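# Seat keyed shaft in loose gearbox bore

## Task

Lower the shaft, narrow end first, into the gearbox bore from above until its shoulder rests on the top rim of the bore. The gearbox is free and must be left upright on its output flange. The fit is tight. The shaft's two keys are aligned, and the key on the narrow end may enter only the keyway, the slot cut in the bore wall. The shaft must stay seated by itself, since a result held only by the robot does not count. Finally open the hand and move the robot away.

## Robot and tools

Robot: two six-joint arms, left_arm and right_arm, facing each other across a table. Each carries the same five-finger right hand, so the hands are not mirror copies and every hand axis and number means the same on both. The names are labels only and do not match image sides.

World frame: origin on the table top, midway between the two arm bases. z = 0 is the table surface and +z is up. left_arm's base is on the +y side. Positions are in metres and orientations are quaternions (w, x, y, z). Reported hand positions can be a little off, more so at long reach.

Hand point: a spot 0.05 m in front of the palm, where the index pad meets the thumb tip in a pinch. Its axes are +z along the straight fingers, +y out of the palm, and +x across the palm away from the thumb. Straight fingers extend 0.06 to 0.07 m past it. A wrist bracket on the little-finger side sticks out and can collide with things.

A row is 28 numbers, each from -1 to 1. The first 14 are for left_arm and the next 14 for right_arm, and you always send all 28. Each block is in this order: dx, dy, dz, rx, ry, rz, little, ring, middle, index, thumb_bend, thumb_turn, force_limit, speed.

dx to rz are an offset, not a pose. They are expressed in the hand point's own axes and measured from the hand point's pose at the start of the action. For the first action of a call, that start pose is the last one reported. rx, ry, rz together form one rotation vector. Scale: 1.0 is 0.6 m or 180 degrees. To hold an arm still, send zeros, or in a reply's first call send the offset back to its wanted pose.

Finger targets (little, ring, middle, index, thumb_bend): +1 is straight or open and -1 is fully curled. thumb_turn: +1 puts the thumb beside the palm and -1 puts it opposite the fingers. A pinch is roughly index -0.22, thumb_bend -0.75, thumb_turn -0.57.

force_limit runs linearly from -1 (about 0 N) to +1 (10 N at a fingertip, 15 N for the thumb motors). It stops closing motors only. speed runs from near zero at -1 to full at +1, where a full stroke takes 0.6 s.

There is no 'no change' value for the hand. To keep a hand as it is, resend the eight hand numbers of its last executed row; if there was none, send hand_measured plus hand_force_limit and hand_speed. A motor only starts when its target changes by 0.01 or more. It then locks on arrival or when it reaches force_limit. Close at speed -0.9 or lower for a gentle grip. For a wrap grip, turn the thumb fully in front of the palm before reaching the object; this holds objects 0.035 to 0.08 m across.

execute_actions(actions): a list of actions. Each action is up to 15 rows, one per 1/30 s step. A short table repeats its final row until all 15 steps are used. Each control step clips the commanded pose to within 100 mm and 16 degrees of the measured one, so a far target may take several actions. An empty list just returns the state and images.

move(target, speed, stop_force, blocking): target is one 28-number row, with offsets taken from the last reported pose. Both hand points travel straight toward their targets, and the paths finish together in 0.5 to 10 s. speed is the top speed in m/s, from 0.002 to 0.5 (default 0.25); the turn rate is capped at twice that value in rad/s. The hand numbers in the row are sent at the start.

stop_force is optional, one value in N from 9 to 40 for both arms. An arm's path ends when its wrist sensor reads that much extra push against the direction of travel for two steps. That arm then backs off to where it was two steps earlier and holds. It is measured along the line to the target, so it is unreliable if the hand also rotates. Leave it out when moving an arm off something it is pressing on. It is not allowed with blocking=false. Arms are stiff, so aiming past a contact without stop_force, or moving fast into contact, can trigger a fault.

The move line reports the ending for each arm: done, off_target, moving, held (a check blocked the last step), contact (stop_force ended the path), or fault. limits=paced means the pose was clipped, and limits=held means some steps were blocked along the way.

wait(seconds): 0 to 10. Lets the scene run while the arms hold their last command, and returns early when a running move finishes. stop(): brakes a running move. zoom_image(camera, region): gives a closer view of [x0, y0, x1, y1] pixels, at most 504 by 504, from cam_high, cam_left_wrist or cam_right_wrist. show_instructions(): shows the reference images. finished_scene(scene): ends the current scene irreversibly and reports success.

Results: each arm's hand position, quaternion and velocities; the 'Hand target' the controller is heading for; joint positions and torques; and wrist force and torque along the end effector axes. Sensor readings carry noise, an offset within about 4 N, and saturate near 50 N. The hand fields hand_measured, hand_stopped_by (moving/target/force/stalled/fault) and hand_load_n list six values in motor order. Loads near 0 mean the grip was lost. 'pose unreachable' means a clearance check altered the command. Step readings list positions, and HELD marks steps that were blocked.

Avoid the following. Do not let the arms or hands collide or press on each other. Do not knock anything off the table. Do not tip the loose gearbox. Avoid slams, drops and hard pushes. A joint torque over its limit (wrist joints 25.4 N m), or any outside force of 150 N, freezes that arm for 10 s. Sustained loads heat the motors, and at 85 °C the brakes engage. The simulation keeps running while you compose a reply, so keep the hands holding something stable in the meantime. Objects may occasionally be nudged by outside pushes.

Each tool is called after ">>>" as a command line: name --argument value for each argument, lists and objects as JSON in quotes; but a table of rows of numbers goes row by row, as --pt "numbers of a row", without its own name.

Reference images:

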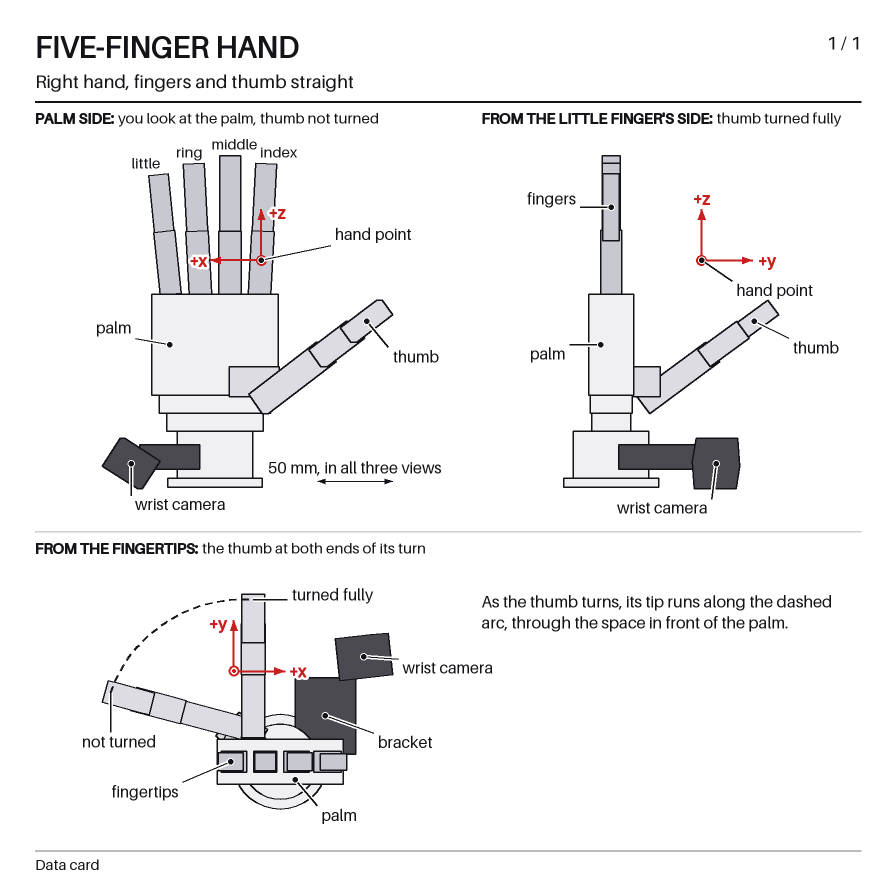

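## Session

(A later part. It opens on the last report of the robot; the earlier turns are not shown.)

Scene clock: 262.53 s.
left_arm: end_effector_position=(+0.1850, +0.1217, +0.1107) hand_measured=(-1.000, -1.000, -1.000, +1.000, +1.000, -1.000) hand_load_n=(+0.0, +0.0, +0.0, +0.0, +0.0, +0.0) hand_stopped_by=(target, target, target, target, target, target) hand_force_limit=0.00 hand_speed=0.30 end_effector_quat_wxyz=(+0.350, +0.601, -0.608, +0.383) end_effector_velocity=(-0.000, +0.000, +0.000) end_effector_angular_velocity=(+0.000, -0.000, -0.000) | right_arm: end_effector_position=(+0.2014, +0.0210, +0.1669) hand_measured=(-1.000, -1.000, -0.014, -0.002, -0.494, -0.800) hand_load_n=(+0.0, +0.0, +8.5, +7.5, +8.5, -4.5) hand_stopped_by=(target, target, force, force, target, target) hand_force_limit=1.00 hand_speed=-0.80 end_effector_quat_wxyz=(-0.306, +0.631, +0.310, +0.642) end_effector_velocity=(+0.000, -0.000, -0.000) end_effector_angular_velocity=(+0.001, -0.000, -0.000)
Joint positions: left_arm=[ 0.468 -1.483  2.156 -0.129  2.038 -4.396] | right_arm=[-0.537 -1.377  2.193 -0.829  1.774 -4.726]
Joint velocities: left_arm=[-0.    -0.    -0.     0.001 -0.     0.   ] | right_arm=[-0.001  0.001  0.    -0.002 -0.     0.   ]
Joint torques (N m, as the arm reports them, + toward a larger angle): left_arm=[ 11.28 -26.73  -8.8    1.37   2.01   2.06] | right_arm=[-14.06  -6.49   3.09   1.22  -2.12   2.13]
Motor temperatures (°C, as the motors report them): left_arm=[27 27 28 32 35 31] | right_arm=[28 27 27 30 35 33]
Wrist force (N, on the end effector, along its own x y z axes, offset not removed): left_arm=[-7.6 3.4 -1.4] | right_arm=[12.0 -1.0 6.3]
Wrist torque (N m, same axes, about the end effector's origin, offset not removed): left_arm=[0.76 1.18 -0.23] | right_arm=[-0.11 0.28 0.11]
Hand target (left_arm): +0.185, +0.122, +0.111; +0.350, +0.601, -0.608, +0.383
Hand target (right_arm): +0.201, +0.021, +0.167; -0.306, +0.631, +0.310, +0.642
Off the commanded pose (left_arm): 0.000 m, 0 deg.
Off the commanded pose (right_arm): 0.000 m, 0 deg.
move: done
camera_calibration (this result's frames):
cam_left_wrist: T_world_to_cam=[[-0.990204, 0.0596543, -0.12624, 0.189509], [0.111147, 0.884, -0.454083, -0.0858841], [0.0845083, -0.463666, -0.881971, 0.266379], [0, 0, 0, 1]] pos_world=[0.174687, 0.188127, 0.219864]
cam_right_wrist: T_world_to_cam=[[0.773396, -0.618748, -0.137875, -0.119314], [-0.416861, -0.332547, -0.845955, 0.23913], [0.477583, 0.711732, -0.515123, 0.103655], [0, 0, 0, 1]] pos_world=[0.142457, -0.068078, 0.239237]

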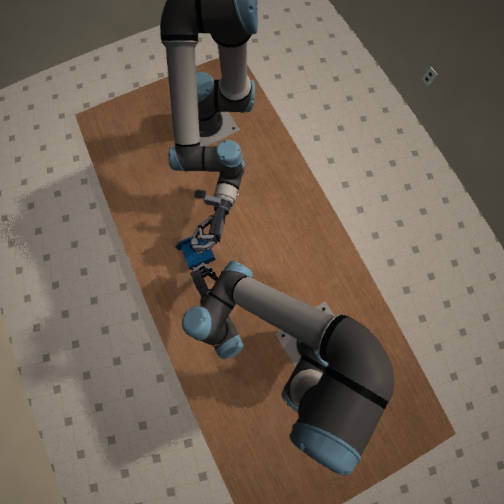

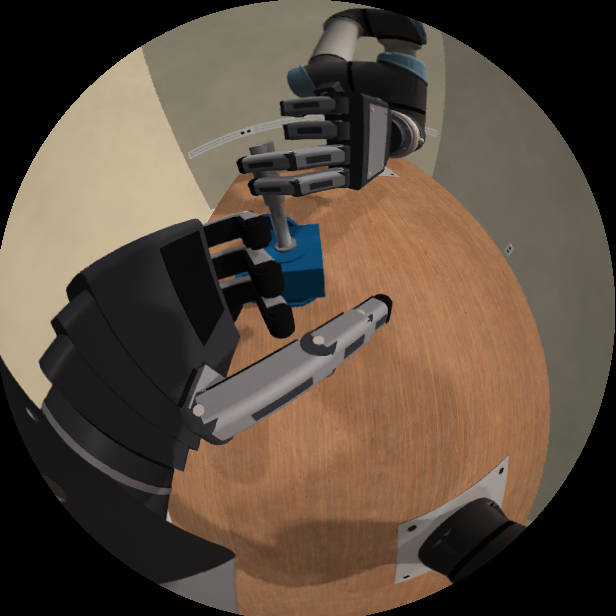

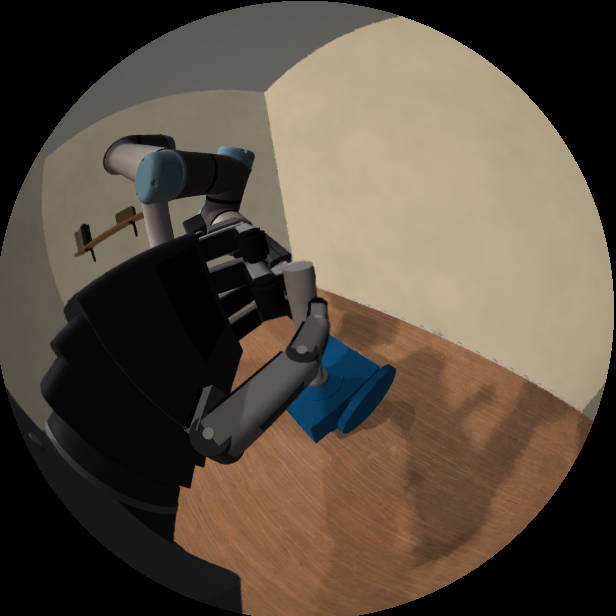

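>>> move --target '[0,0,0,0,0,0,-1,-1,-1,1,1,-1,0,0.3,-0.002,-0.005,0.0065,0,0,0,-1,-1,-0.3,-0.3,-0.5,-0.8,1,-0.8]' --speed 0.003

>>> zoom_image --camera "cam_left_wrist" --region '[255,205,315,265]'

Scene clock: 264.63 s.
left_arm: end_effector_position=(+0.1850, +0.1217, +0.1107) hand_measured=(-1.000, -1.000, -1.000, +1.000, +1.000, -1.000) hand_load_n=(+0.0, +0.0, +0.0, +0.0, +0.0, +0.0) hand_stopped_by=(target, target, target, target, target, target) hand_force_limit=0.00 hand_speed=0.30 end_effector_quat_wxyz=(+0.350, +0.601, -0.608, +0.383) end_effector_velocity=(-0.000, -0.000, +0.000) end_effector_angular_velocity=(-0.000, +0.001, -0.000) | right_arm: end_effector_position=(+0.2015, +0.0258, +0.1657) hand_measured=(-1.000, -1.000, -0.014, -0.004, -0.494, -0.800) hand_load_n=(+0.0, +0.0, +9.5, +3.0, +11.0, -5.5) hand_stopped_by=(target, target, force, force, target, target) hand_force_limit=1.00 hand_speed=-0.80 end_effector_quat_wxyz=(-0.306, +0.631, +0.310, +0.642) end_effector_velocity=(+0.000, +0.001, +0.000) end_effector_angular_velocity=(+0.001, -0.001, +0.001)
Joint positions: left_arm=[ 0.468 -1.483  2.156 -0.129  2.038 -4.396] | right_arm=[-0.531 -1.364  2.181 -0.83   1.78  -4.727]
Joint velocities: left_arm=[ 0.     0.001 -0.001 -0.     0.001 -0.   ] | right_arm=[ 0.     0.001 -0.002 -0.    -0.001 -0.   ]
Joint torques (N m, as the arm reports them, + toward a larger angle): left_arm=[ 11.1  -25.42  -8.95   1.25   2.01   1.98] | right_arm=[ 16.86  -6.21 -20.49   0.37   0.73  -0.45]
Motor temperatures (°C, as the motors report them): left_arm=[27 27 28 32 35 31] | right_arm=[28 27 27 30 35 33]
Wrist force (N, on the end effector, along its own x y z axes, offset not removed): left_arm=[-4.0 -1.5 1.3] | right_arm=[10.8 4.3 1.4]
Wrist torque (N m, same axes, about the end effector's origin, offset not removed): left_arm=[-0.24 0.36 -0.22] | right_arm=[-0.50 0.37 0.09]
Hand target (left_arm): +0.185, +0.122, +0.111; +0.350, +0.601, -0.608, +0.383
Hand target (right_arm): +0.201, +0.026, +0.166; -0.306, +0.631, +0.310, +0.642
Off the commanded pose (left_arm): 0.000 m, 0 deg.
Off the commanded pose (right_arm): 0.000 m, 0 deg.
move: done
camera_calibration (this result's frames):
cam_left_wrist: T_world_to_cam=[[-0.990204, 0.0596536, -0.12624, 0.189509], [0.111146, 0.884, -0.454083, -0.0858841], [0.0845085, -0.463666, -0.881971, 0.266379], [0, 0, 0, 1]] pos_world=[0.174687, 0.188128, 0.219864]
cam_right_wrist: T_world_to_cam=[[0.773395, -0.618752, -0.137861, -0.116525], [-0.416863, -0.332568, -0.845945, 0.239783], [0.477582, 0.711719, -0.515141, 0.0995246], [0, 0, 0, 1]] pos_world=[0.142545, -0.0631897, 0.238048]

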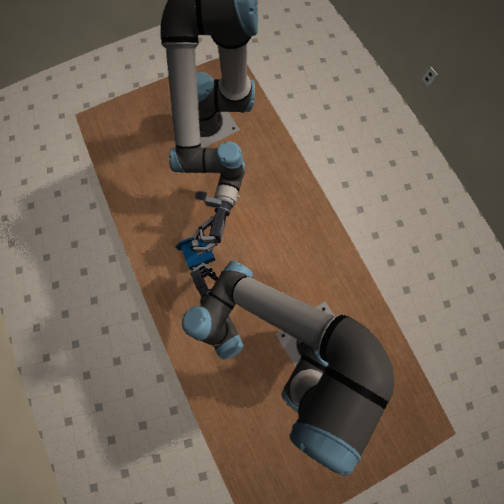

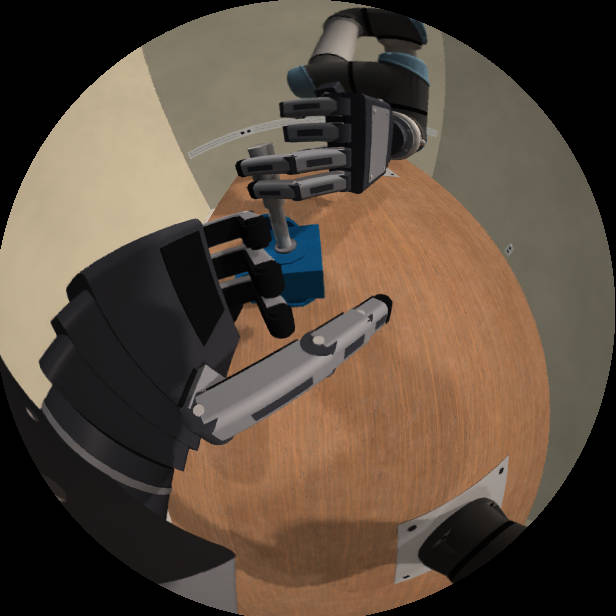

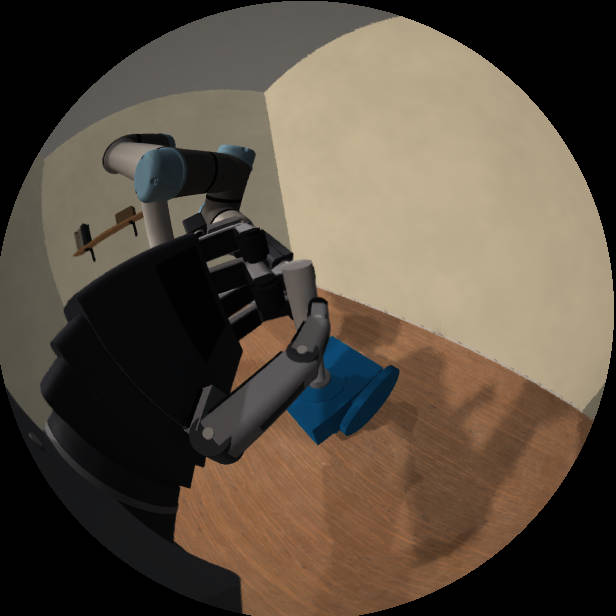

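Region (255, 205, 315, 265) of cam_left_wrist's 616x616 image, scaled by 8.400, with more detail than that image has.

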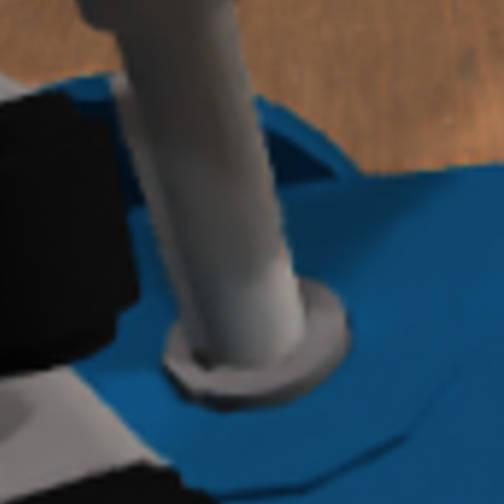

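>>> move --target '[-0.022,0.042,0.0,0,0,0,-1,-1,-1,1,1,-1,0,0.3,0.002,0.005,-0.0065,0,0,0,-1,-1,-0.3,-0.3,-0.5,-0.8,1,-0.8]' --speed 0.008

>>> zoom_image --camera "cam_high" --region '[160,220,240,300]'

Scene clock: 268.60 s.
left_arm: end_effector_position=(+0.1603, +0.1275, +0.0979) hand_measured=(-1.000, -1.000, -1.000, +1.000, +1.000, -1.000) hand_load_n=(+0.0, +0.0, +0.0, +0.0, +0.0, +0.0) hand_stopped_by=(target, target, target, target, target, target) hand_force_limit=0.00 hand_speed=0.30 end_effector_quat_wxyz=(+0.350, +0.601, -0.608, +0.383) end_effector_velocity=(-0.001, -0.000, +0.001) end_effector_angular_velocity=(-0.002, -0.003, -0.001) | right_arm: end_effector_position=(+0.2014, +0.0209, +0.1669) hand_measured=(-1.000, -1.000, -0.014, -0.004, -0.494, -0.800) hand_load_n=(+0.0, +0.0, +7.5, +7.0, +9.0, -1.0) hand_stopped_by=(target, target, force, force, target, target) hand_force_limit=1.00 hand_speed=-0.80 end_effector_quat_wxyz=(-0.306, +0.631, +0.310, +0.642) end_effector_velocity=(+0.000, -0.000, +0.000) end_effector_angular_velocity=(+0.001, -0.000, -0.001)
Joint positions: left_arm=[ 0.403 -1.523  2.239 -0.188  1.982 -4.433] | right_arm=[-0.537 -1.377  2.193 -0.829  1.774 -4.726]
Joint velocities: left_arm=[-0.003 -0.003  0.002 -0.002 -0.002  0.   ] | right_arm=[-0.    -0.001  0.001 -0.001  0.     0.   ]
Joint torques (N m, as the arm reports them, + toward a larger angle): left_arm=[-10.82 -24.2   -7.98  -1.9   -1.46  -1.55] | right_arm=[-14.68 -29.7   -4.83   0.02  -2.36   1.7 ]
Motor temperatures (°C, as the motors report them): left_arm=[27 27 28 32 35 31] | right_arm=[28 27 27 30 35 33]
Wrist force (N, on the end effector, along its own x y z axes, offset not removed): left_arm=[-2.3 2.6 -2.0] | right_arm=[-2.0 -2.1 3.7]
Wrist torque (N m, same axes, about the end effector's origin, offset not removed): left_arm=[0.53 0.37 -0.08] | right_arm=[-0.40 0.30 -0.01]
Hand target (left_arm): +0.160, +0.127, +0.098; +0.350, +0.601, -0.608, +0.383
Hand target (right_arm): +0.201, +0.021, +0.167; -0.306, +0.631, +0.310, +0.642
Off the commanded pose (left_arm): 0.000 m, 0 deg.
Off the commanded pose (right_arm): 0.000 m, 0 deg.
move: done
camera_calibration (this result's frames):
cam_left_wrist: T_world_to_cam=[[-0.990221, 0.0596642, -0.126108, 0.163112], [0.111101, 0.883967, -0.454157, -0.0939984], [0.0843786, -0.463727, -0.881951, 0.259897], [0, 0, 0, 1]] pos_world=[0.150031, 0.193881, 0.207096]
cam_right_wrist: T_world_to_cam=[[0.773393, -0.618753, -0.137867, -0.119329], [-0.416871, -0.332568, -0.845941, 0.239112], [0.477579, 0.711718, -0.515146, 0.103672], [0, 0, 0, 1]] pos_world=[0.142455, -0.0680994, 0.23923]

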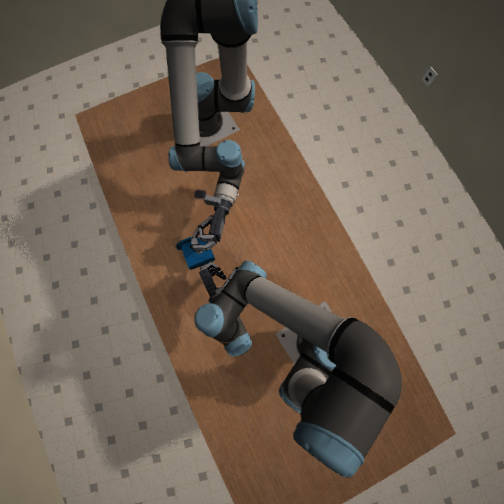

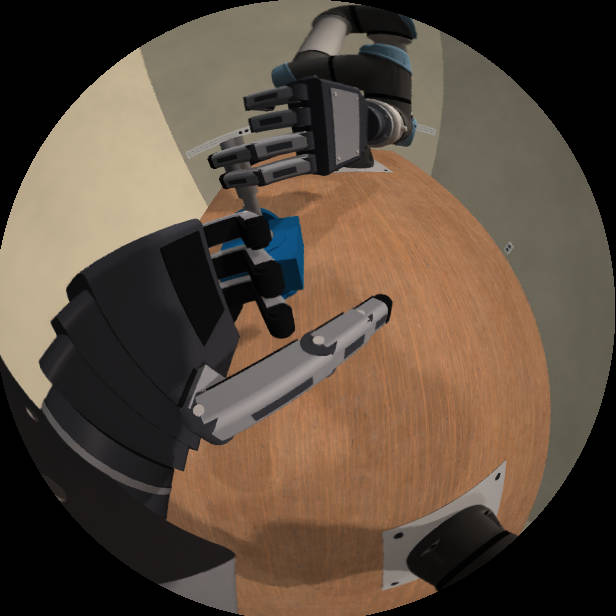

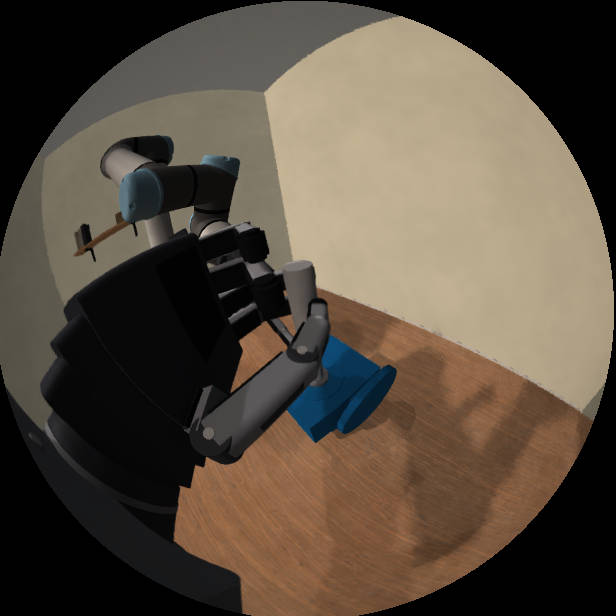

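Region (160, 220, 240, 300) of cam_high's 504x504 image, scaled by 6.300, with more detail than that image has.

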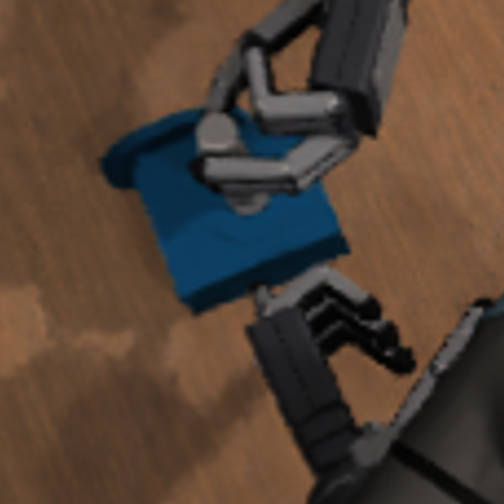

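>>> move --target '[0.004,0,0.0075,0,0,0,-1,-1,-1,1,1,-1,0,0.3,-0.004,-0.005,0.0065,0,0,0,-1,-1,-0.35,-0.35,-0.5,-0.8,1,-0.8]' --speed 0.003

>>> zoom_image --camera "cam_high" --region '[160,220,240,300]'

Scene clock: 270.80 s.
left_arm: end_effector_position=(+0.1604, +0.1224, +0.0980) hand_measured=(-1.000, -1.000, -1.000, +1.000, +1.000, -1.000) hand_load_n=(+0.0, +0.0, +0.0, +0.5, +0.0, +0.0) hand_stopped_by=(target, target, target, target, target, target) hand_force_limit=0.00 hand_speed=0.30 end_effector_quat_wxyz=(+0.350, +0.601, -0.608, +0.383) end_effector_velocity=(-0.001, -0.001, +0.000) end_effector_angular_velocity=(-0.001, -0.002, -0.002) | right_arm: end_effector_position=(+0.2015, +0.0258, +0.1645) hand_measured=(-1.000, -1.000, -0.022, -0.016, -0.492, -0.800) hand_load_n=(+0.0, +0.0, +9.0, +3.5, +13.5, -6.0) hand_stopped_by=(target, target, force, force, target, target) hand_force_limit=1.00 hand_speed=-0.80 end_effector_quat_wxyz=(-0.306, +0.631, +0.310, +0.642) end_effector_velocity=(-0.000, +0.001, -0.000) end_effector_angular_velocity=(+0.000, -0.000, +0.001)
Joint positions: left_arm=[ 0.394 -1.516  2.231 -0.189  1.974 -4.438] | right_arm=[-0.531 -1.361  2.182 -0.833  1.78  -4.727]
Joint velocities: left_arm=[-0.003 -0.    -0.001 -0.    -0.001  0.001] | right_arm=[ 0.     0.001 -0.001 -0.001 -0.001 -0.   ]
Joint torques (N m, as the arm reports them, + toward a larger angle): left_arm=[-13.21 -12.91 -27.76  -3.17  -0.38  -1.62] | right_arm=[ 16.    -5.88 -23.12  -0.6    0.13  -0.41]
Motor temperatures (°C, as the motors report them): left_arm=[27 27 28 32 35 31] | right_arm=[28 27 27 30 35 33]
Wrist force (N, on the end effector, along its own x y z axes, offset not removed): left_arm=[-5.7 -3.3 -3.9] | right_arm=[14.1 8.2 -5.0]
Wrist torque (N m, same axes, about the end effector's origin, offset not removed): left_arm=[0.23 -0.05 -0.41] | right_arm=[0.06 -0.09 0.29]
Hand target (left_arm): +0.160, +0.122, +0.098; +0.350, +0.601, -0.608, +0.383
Hand target (right_arm): +0.202, +0.026, +0.165; -0.306, +0.631, +0.310, +0.642
Off the commanded pose (left_arm): 0.000 m, 0 deg.
Off the commanded pose (right_arm): 0.000 m, 0 deg.
move: done
camera_calibration (this result's frames):
cam_left_wrist: T_world_to_cam=[[-0.990224, 0.0596566, -0.126088, 0.163491], [0.111085, 0.883967, -0.454161, -0.0895044], [0.0843643, -0.463727, -0.881952, 0.25758], [0, 0, 0, 1]] pos_world=[0.150104, 0.188813, 0.207139]
cam_right_wrist: T_world_to_cam=[[0.773392, -0.618758, -0.137851, -0.116718], [-0.416889, -0.332616, -0.845914, 0.238751], [0.477564, 0.711692, -0.515196, 0.0989222], [0, 0, 0, 1]] pos_world=[0.14256, -0.0632099, 0.236837]

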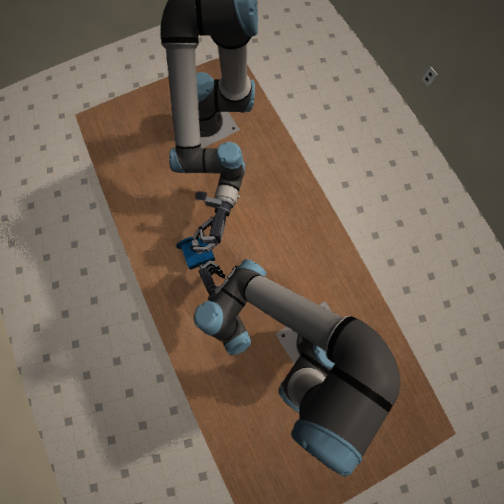

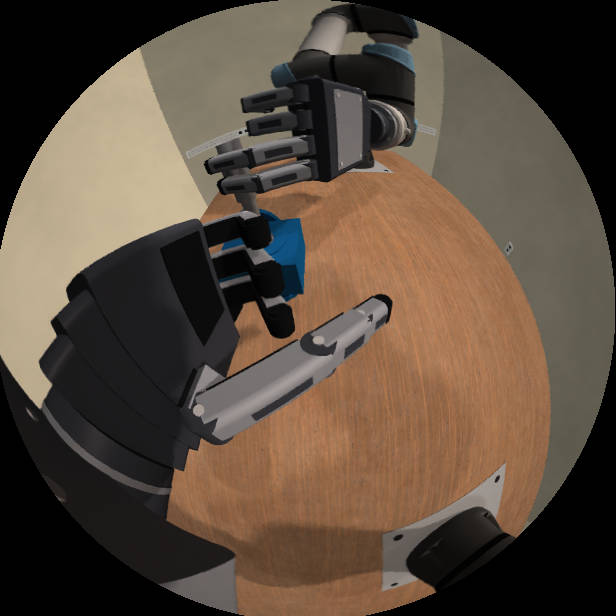

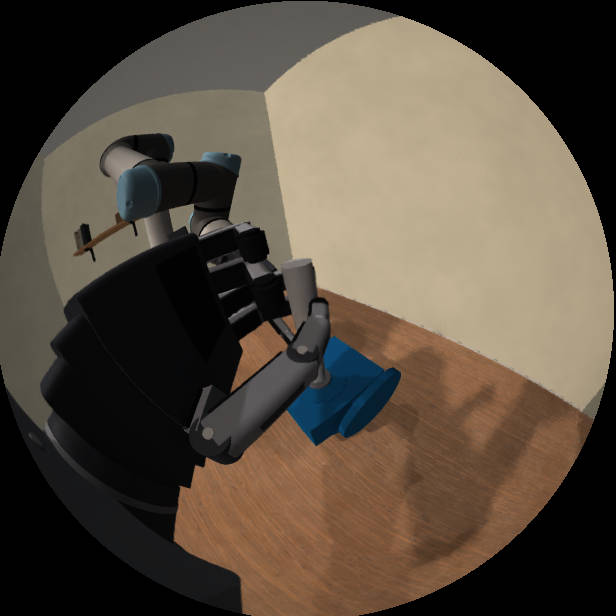

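Region (160, 220, 240, 300) of cam_high's 504x504 image, scaled by 6.300, with more detail than that image has.

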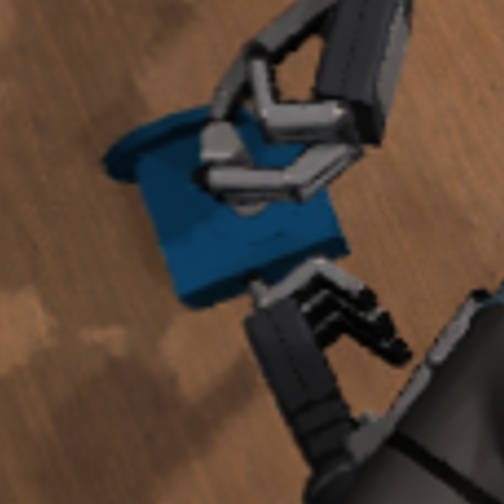

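>>> move --target '[0.034,0,-0.028,0,0,0,-1,-1,-1,1,1,-1,0,0.3,0.002,0.004,-0.005,0,0,0,-1,-1,-0.35,-0.35,-0.5,-0.8,1,-0.8]' --speed 0.015

>>> move --target '[0.013,0,0.025,0,0,0,-1,-1,-1,1,1,-1,0,0.3,0,0,0,0,0,0,-1,-1,-0.35,-0.35,-0.5,-0.8,1,-0.8]' --speed 0.01 --stop_force 9

>>> zoom_image --camera "cam_high" --region '[160,220,240,300]'

Scene clock: 273.03 s.
left_arm: end_effector_position=(+0.1592, +0.1278, +0.1237) hand_measured=(-1.000, -1.000, -1.000, +1.000, +1.000, -1.000) hand_load_n=(+0.0, +0.0, +0.0, +0.0, +0.0, +0.0) hand_stopped_by=(target, target, target, target, target, target) hand_force_limit=0.00 hand_speed=0.30 end_effector_quat_wxyz=(+0.350, +0.601, -0.608, +0.383) end_effector_velocity=(+0.000, -0.000, +0.002) end_effector_angular_velocity=(-0.002, -0.002, -0.001) | right_arm: end_effector_position=(+0.2015, +0.0220, +0.1657) hand_measured=(-1.000, -1.000, -0.022, -0.014, -0.492, -0.800) hand_load_n=(+0.0, +0.0, +7.5, +8.0, +12.0, -1.0) hand_stopped_by=(target, target, force, force, target, target) hand_force_limit=1.00 hand_speed=-0.80 end_effector_quat_wxyz=(-0.306, +0.631, +0.310, +0.642) end_effector_velocity=(+0.000, -0.001, -0.000) end_effector_angular_velocity=(-0.001, +0.001, -0.002)
Joint positions: left_arm=[ 0.399 -1.574  2.207 -0.106  1.979 -4.435] | right_arm=[-0.536 -1.372  2.192 -0.832  1.775 -4.726]
Joint velocities: left_arm=[-0.    -0.004 -0.003  0.005 -0.     0.001] | right_arm=[-0.001 -0.001  0.     0.001  0.001  0.   ]
Joint torques (N m, as the arm reports them, + toward a larger angle): left_arm=[ 12.63 -22.62 -26.42   1.9    2.23   2.17] | right_arm=[-14.36 -32.11  -7.84  -1.04  -2.43   1.5 ]
Motor temperatures (°C, as the motors report them): left_arm=[27 27 28 32 35 31] | right_arm=[28 27 27 30 35 33]
Wrist force (N, on the end effector, along its own x y z axes, offset not removed): left_arm=[-1.5 0.5 0.9] | right_arm=[-6.6 -2.8 3.2]
Wrist torque (N m, same axes, about the end effector's origin, offset not removed): left_arm=[0.16 0.27 0.00] | right_arm=[-0.54 0.48 -0.23]
Hand target (left_arm): +0.159, +0.128, +0.124; +0.350, +0.601, -0.608, +0.383
Hand target (right_arm): +0.201, +0.022, +0.166; -0.306, +0.631, +0.310, +0.642
Off the commanded pose (left_arm): 0.000 m, 0 deg.
Off the commanded pose (right_arm): 0.000 m, 0 deg.
move: done
camera_calibration (this result's frames):
cam_left_wrist: T_world_to_cam=[[-0.990222, 0.0596535, -0.126099, 0.1652], [0.111088, 0.883964, -0.454166, -0.0824517], [0.0843744, -0.463734, -0.881948, 0.282869], [0, 0, 0, 1]] pos_world=[0.148877, 0.194206, 0.232861]
cam_right_wrist: T_world_to_cam=[[0.773391, -0.618759, -0.137854, -0.118923], [-0.416901, -0.332627, -0.845904, 0.238472], [0.477557, 0.711685, -0.515212, 0.102264], [0, 0, 0, 1]] pos_world=[0.142556, -0.0670427, 0.238018]

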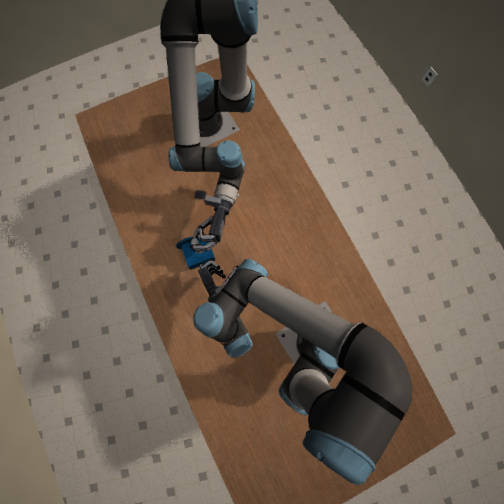

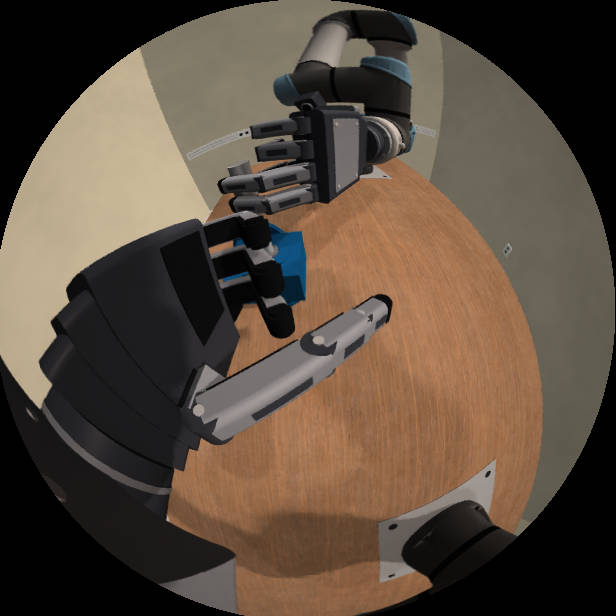

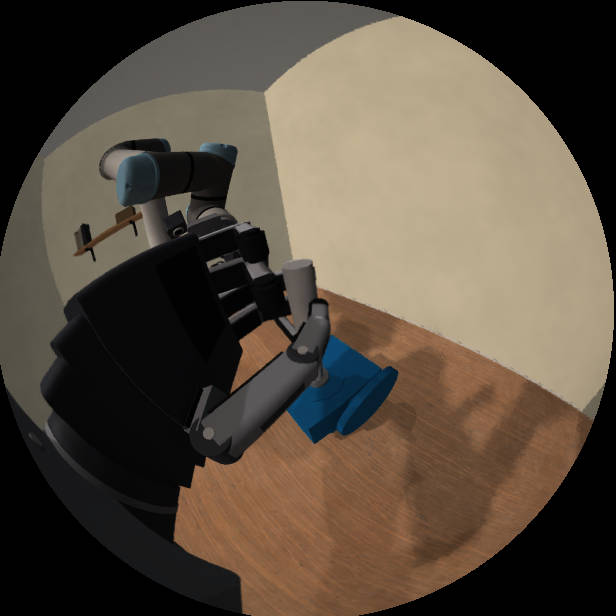

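Scene clock: 274.93 s.
left_arm: end_effector_position=(+0.1594, +0.1110, +0.1237) hand_measured=(-1.000, -1.000, -1.000, +1.000, +1.000, -1.000) hand_load_n=(+0.0, +0.0, +0.0, +0.0, +0.0, +0.0) hand_stopped_by=(target, target, target, target, target, target) hand_force_limit=0.00 hand_speed=0.30 end_effector_quat_wxyz=(+0.350, +0.601, -0.608, +0.383) end_effector_velocity=(+0.000, -0.001, +0.000) end_effector_angular_velocity=(-0.001, -0.000, +0.001) | right_arm: end_effector_position=(+0.2015, +0.0220, +0.1657) hand_measured=(-1.000, -1.000, -0.022, -0.014, -0.492, -0.800) hand_load_n=(+0.0, +0.0, +7.5, +8.0, +12.0, -1.0) hand_stopped_by=(target, target, force, force, target, target) hand_force_limit=1.00 hand_speed=-0.80 end_effector_quat_wxyz=(-0.306, +0.631, +0.310, +0.642) end_effector_velocity=(-0.000, +0.000, -0.000) end_effector_angular_velocity=(-0.000, -0.000, +0.001)
Joint positions: left_arm=[ 0.371 -1.549  2.181 -0.111  1.955 -4.451] | right_arm=[-0.536 -1.372  2.192 -0.832  1.775 -4.726]
Joint velocities: left_arm=[-0.002  0.002 -0.002 -0.    -0.003 -0.002] | right_arm=[ 0.     0.     0.    -0.    -0.001 -0.   ]
Joint torques (N m, as the arm reports them, + toward a larger angle): left_arm=[-11.56 -11.59 -26.    -1.97  -1.52  -1.64] | right_arm=[-11.31 -22.04 -14.72  -1.29  -1.05   1.48]
Motor temperatures (°C, as the motors report them): left_arm=[27 27 28 32 35 31] | right_arm=[28 27 27 30 35 33]
Wrist force (N, on the end effector, along its own x y z axes, offset not removed): left_arm=[-2.3 -3.8 2.6] | right_arm=[-5.7 1.8 5.6]
Wrist torque (N m, same axes, about the end effector's origin, offset not removed): left_arm=[-0.76 0.25 -0.11] | right_arm=[-0.08 0.25 0.15]
Hand target (left_arm): +0.159, +0.111, +0.124; +0.350, +0.601, -0.608, +0.383
Hand target (right_arm): +0.201, +0.022, +0.166; -0.306, +0.631, +0.310, +0.642
Off the commanded pose (left_arm): 0.000 m, 0 deg.
Off the commanded pose (right_arm): 0.000 m, 0 deg.
move: done
camera_calibration (this result's frames):
cam_left_wrist: T_world_to_cam=[[-0.99023, 0.0596551, -0.126042, 0.166432], [0.111066, 0.883949, -0.454201, -0.0676257], [0.0843192, -0.463762, -0.881938, 0.275044], [0, 0, 0, 1]] pos_world=[0.149125, 0.177404, 0.232833]
cam_right_wrist: T_world_to_cam=[[0.773391, -0.618759, -0.137854, -0.118927], [-0.416899, -0.332625, -0.845905, 0.238473], [0.477558, 0.711687, -0.515209, 0.102269], [0, 0, 0, 1]] pos_world=[0.142557, -0.0670487, 0.238021]

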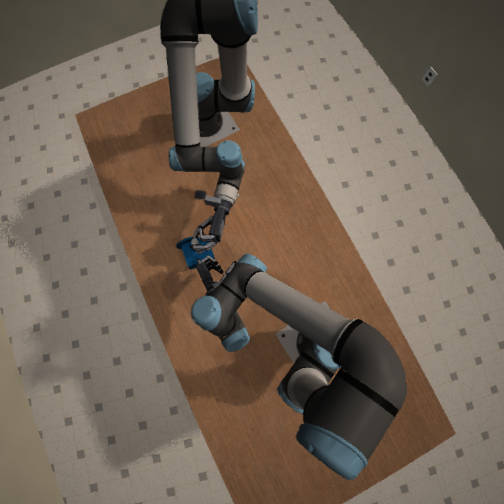

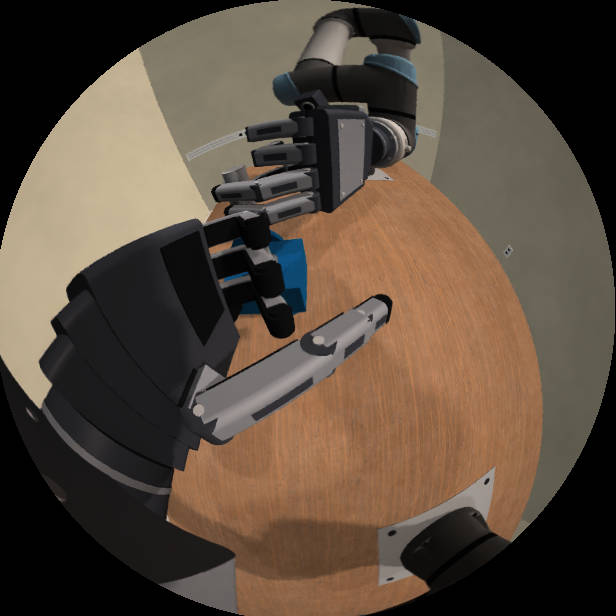

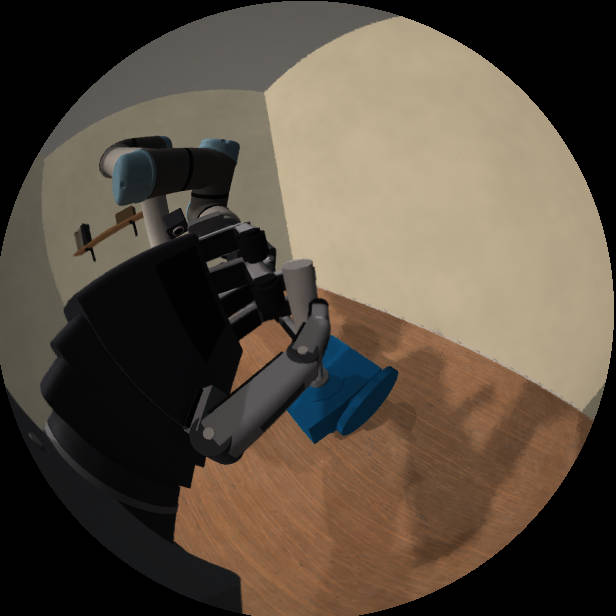

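Region (160, 220, 240, 300) of cam_high's 504x504 image, scaled by 6.300, with more detail than that image has.

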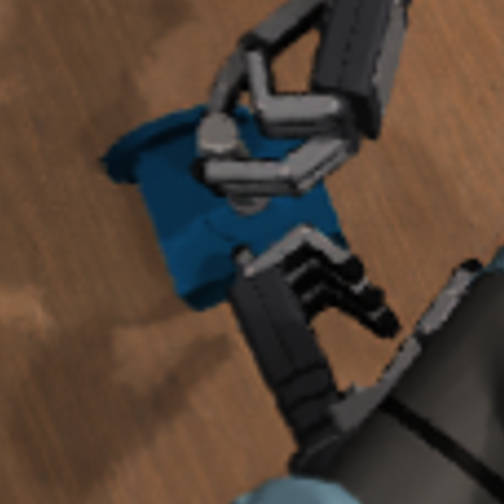

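Press down with left, then rock −y while pulling up.

>>> move --target '[-0.022,0,0.0115,0,0,0,-1,-1,-1,1,1,-1,0,0.3,0,0,0,0,0,0,-1,-1,-0.35,-0.35,-0.5,-0.8,1,-0.8]' --speed 0.004 --stop_force 12

>>> move --target '[0,0,0,0,0,0,-1,-1,-1,1,1,-1,0,0.3,0.004,0.005,-0.0065,0,0,0,-1,-1,-0.4,-0.4,-0.5,-0.8,1,-0.8]' --speed 0.003

>>> zoom_image --camera "cam_high" --region '[160,220,240,300]'

Scene clock: 277.07 s.
left_arm: end_effector_position=(+0.1597, +0.1110, +0.1172) hand_measured=(-1.000, -1.000, -1.000, +1.000, +1.000, -1.000) hand_load_n=(+0.0, +0.0, +0.0, -0.5, +0.0, +0.0) hand_stopped_by=(target, target, target, target, target, target) hand_force_limit=0.00 hand_speed=0.30 end_effector_quat_wxyz=(+0.350, +0.601, -0.608, +0.383) end_effector_velocity=(-0.000, +0.000, +0.001) end_effector_angular_velocity=(+0.002, +0.001, -0.000) | right_arm: end_effector_position=(+0.2015, +0.0220, +0.1657) hand_measured=(-1.000, -1.000, -0.022, -0.014, -0.492, -0.800) hand_load_n=(+0.0, +0.0, +9.5, +9.0, +11.0, -0.5) hand_stopped_by=(target, target, force, force, target, target) hand_force_limit=1.00 hand_speed=-0.80 end_effector_quat_wxyz=(-0.306, +0.631, +0.310, +0.642) end_effector_velocity=(+0.000, -0.000, -0.000) end_effector_angular_velocity=(+0.000, +0.000, -0.001)
Joint positions: left_arm=[ 0.372 -1.537  2.19  -0.131  1.955 -4.45 ] | right_arm=[-0.536 -1.372  2.192 -0.832  1.775 -4.726]
Joint velocities: left_arm=[-0.    -0.002 -0.003  0.007  0.     0.001] | right_arm=[-0.    -0.     0.    -0.     0.001  0.   ]
Joint torques (N m, as the arm reports them, + toward a larger angle): left_arm=[  8.8  -19.63 -19.75   4.11   0.15   1.65] | right_arm=[-11.57 -21.43 -16.13  -2.44  -0.9    0.97]
Motor temperatures (°C, as the motors report them): left_arm=[27 27 28 32 35 31] | right_arm=[28 27 27 30 35 33]
Wrist force (N, on the end effector, along its own x y z axes, offset not removed): left_arm=[10.2 2.2 -5.7] | right_arm=[-8.6 -2.8 9.4]
Wrist torque (N m, same axes, about the end effector's origin, offset not removed): left_arm=[0.69 0.79 0.67] | right_arm=[-0.63 -0.19 -0.01]
Hand target (left_arm): +0.160, +0.111, +0.117; +0.350, +0.601, -0.608, +0.383
Hand target (right_arm): +0.201, +0.022, +0.166; -0.306, +0.631, +0.310, +0.642
Off the commanded pose (left_arm): 0.008 m, 0 deg.
Off the commanded pose (right_arm): 0.000 m, 0 deg.
move: contact (left_arm)
camera_calibration (this result's frames):
cam_left_wrist: T_world_to_cam=[[-0.990229, 0.0596875, -0.126034, 0.165882], [0.111091, 0.883943, -0.454206, -0.0705855], [0.0842967, -0.463769, -0.881937, 0.269329], [0, 0, 0, 1]] pos_world=[0.149399, 0.177399, 0.226378]
cam_right_wrist: T_world_to_cam=[[0.773388, -0.618762, -0.137856, -0.118927], [-0.416915, -0.332641, -0.845891, 0.238467], [0.477548, 0.711677, -0.515232, 0.102274], [0, 0, 0, 1]] pos_world=[0.142556, -0.0670502, 0.238017]

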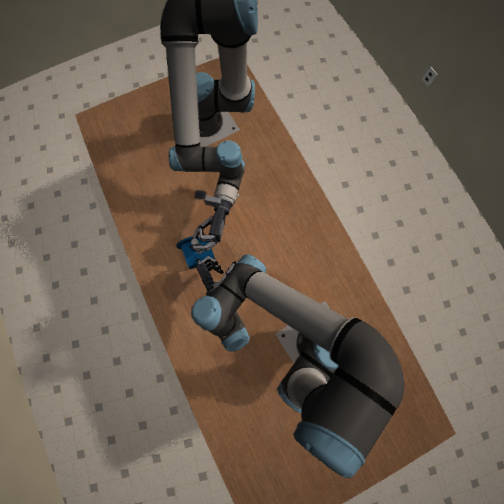

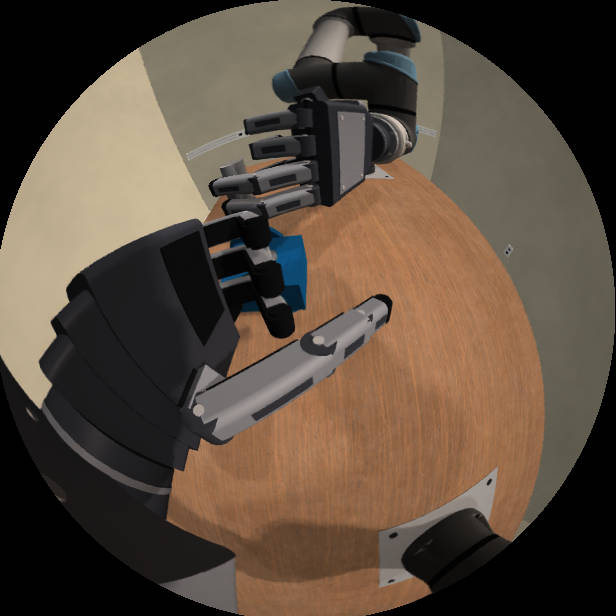

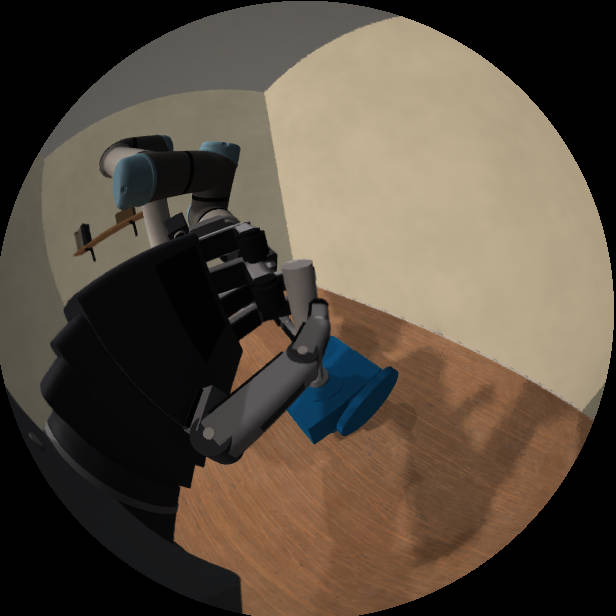

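Scene clock: 279.10 s.
left_arm: end_effector_position=(+0.1597, +0.1110, +0.1172) hand_measured=(-1.000, -1.000, -1.000, +1.000, +1.000, -1.000) hand_load_n=(+0.0, +0.0, +0.0, -1.5, +0.0, +0.0) hand_stopped_by=(target, target, target, target, target, target) hand_force_limit=0.00 hand_speed=0.30 end_effector_quat_wxyz=(+0.350, +0.601, -0.608, +0.383) end_effector_velocity=(-0.000, +0.001, -0.001) end_effector_angular_velocity=(+0.002, +0.000, -0.001) | right_arm: end_effector_position=(+0.2014, +0.0171, +0.1681) hand_measured=(-1.000, -1.000, -0.024, -0.020, -0.492, -0.800) hand_load_n=(+0.0, +0.0, +9.5, +15.0, +9.0, +4.0) hand_stopped_by=(target, target, force, force, target, target) hand_force_limit=1.00 hand_speed=-0.80 end_effector_quat_wxyz=(-0.306, +0.631, +0.310, +0.642) end_effector_velocity=(+0.000, -0.000, +0.001) end_effector_angular_velocity=(+0.001, -0.001, -0.000)
Joint positions: left_arm=[ 0.372 -1.537  2.19  -0.131  1.955 -4.45 ] | right_arm=[-0.542 -1.387  2.203 -0.828  1.769 -4.726]
Joint velocities: left_arm=[-0.     0.     0.002 -0.     0.     0.001] | right_arm=[-0.    -0.001  0.001 -0.001 -0.    -0.   ]
Joint torques (N m, as the arm reports them, + toward a larger angle): left_arm=[ 9.44  5.96 10.42  6.73 -1.51  1.63] | right_arm=[-15.45 -39.14  -7.05  -1.9   -0.31   0.66]
Motor temperatures (°C, as the motors report them): left_arm=[27 27 28 32 35 31] | right_arm=[28 27 27 30 35 33]
Wrist force (N, on the end effector, along its own x y z axes, offset not removed): left_arm=[29.8 0.6 -8.4] | right_arm=[-15.2 -3.3 18.2]
Wrist torque (N m, same axes, about the end effector's origin, offset not removed): left_arm=[0.40 2.41 1.63] | right_arm=[0.27 -0.03 0.29]
Hand target (left_arm): +0.160, +0.111, +0.117; +0.350, +0.601, -0.608, +0.383
Hand target (right_arm): +0.201, +0.017, +0.168; -0.306, +0.631, +0.310, +0.642
Off the commanded pose (left_arm): 0.000 m, 0 deg.
Off the commanded pose (right_arm): 0.000 m, 0 deg.
move: done
camera_calibration (this result's frames):
cam_left_wrist: T_world_to_cam=[[-0.990224, 0.0596905, -0.126069, 0.165894], [0.111116, 0.883908, -0.454268, -0.0705544], [0.0843175, -0.463836, -0.8819, 0.269337], [0, 0, 0, 1]] pos_world=[0.149402, 0.17739, 0.226392]
cam_right_wrist: T_world_to_cam=[[0.77339, -0.618759, -0.137862, -0.121543], [-0.416924, -0.33265, -0.845883, 0.238794], [0.477538, 0.711675, -0.515244, 0.107039], [0, 0, 0, 1]] pos_world=[0.142444, -0.0719482, 0.240387]

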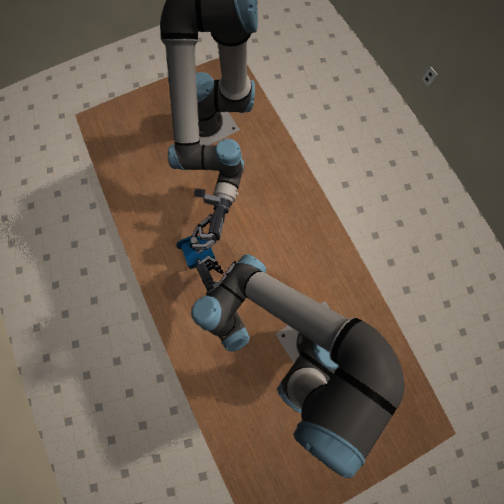

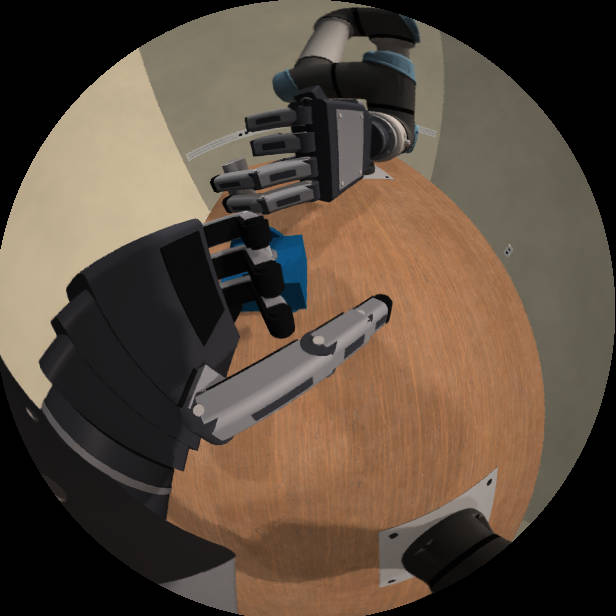

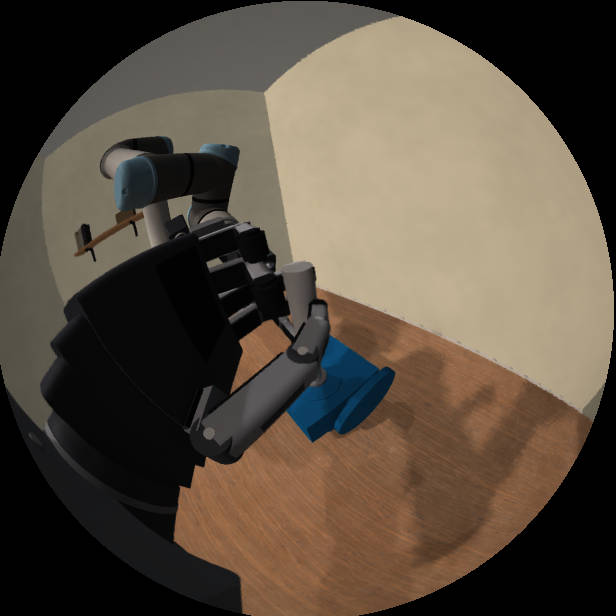

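Region (160, 220, 240, 300) of cam_high's 504x504 image, scaled by 6.300, with more detail than that image has.

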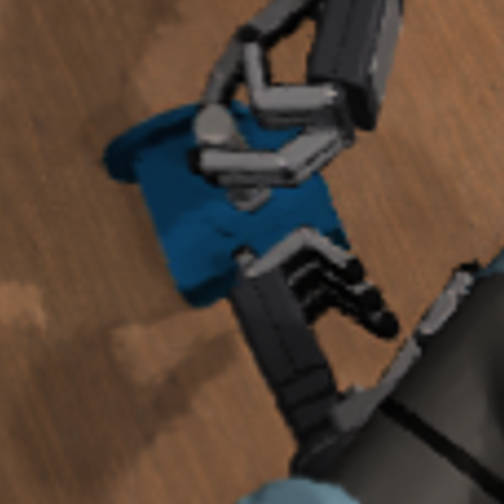

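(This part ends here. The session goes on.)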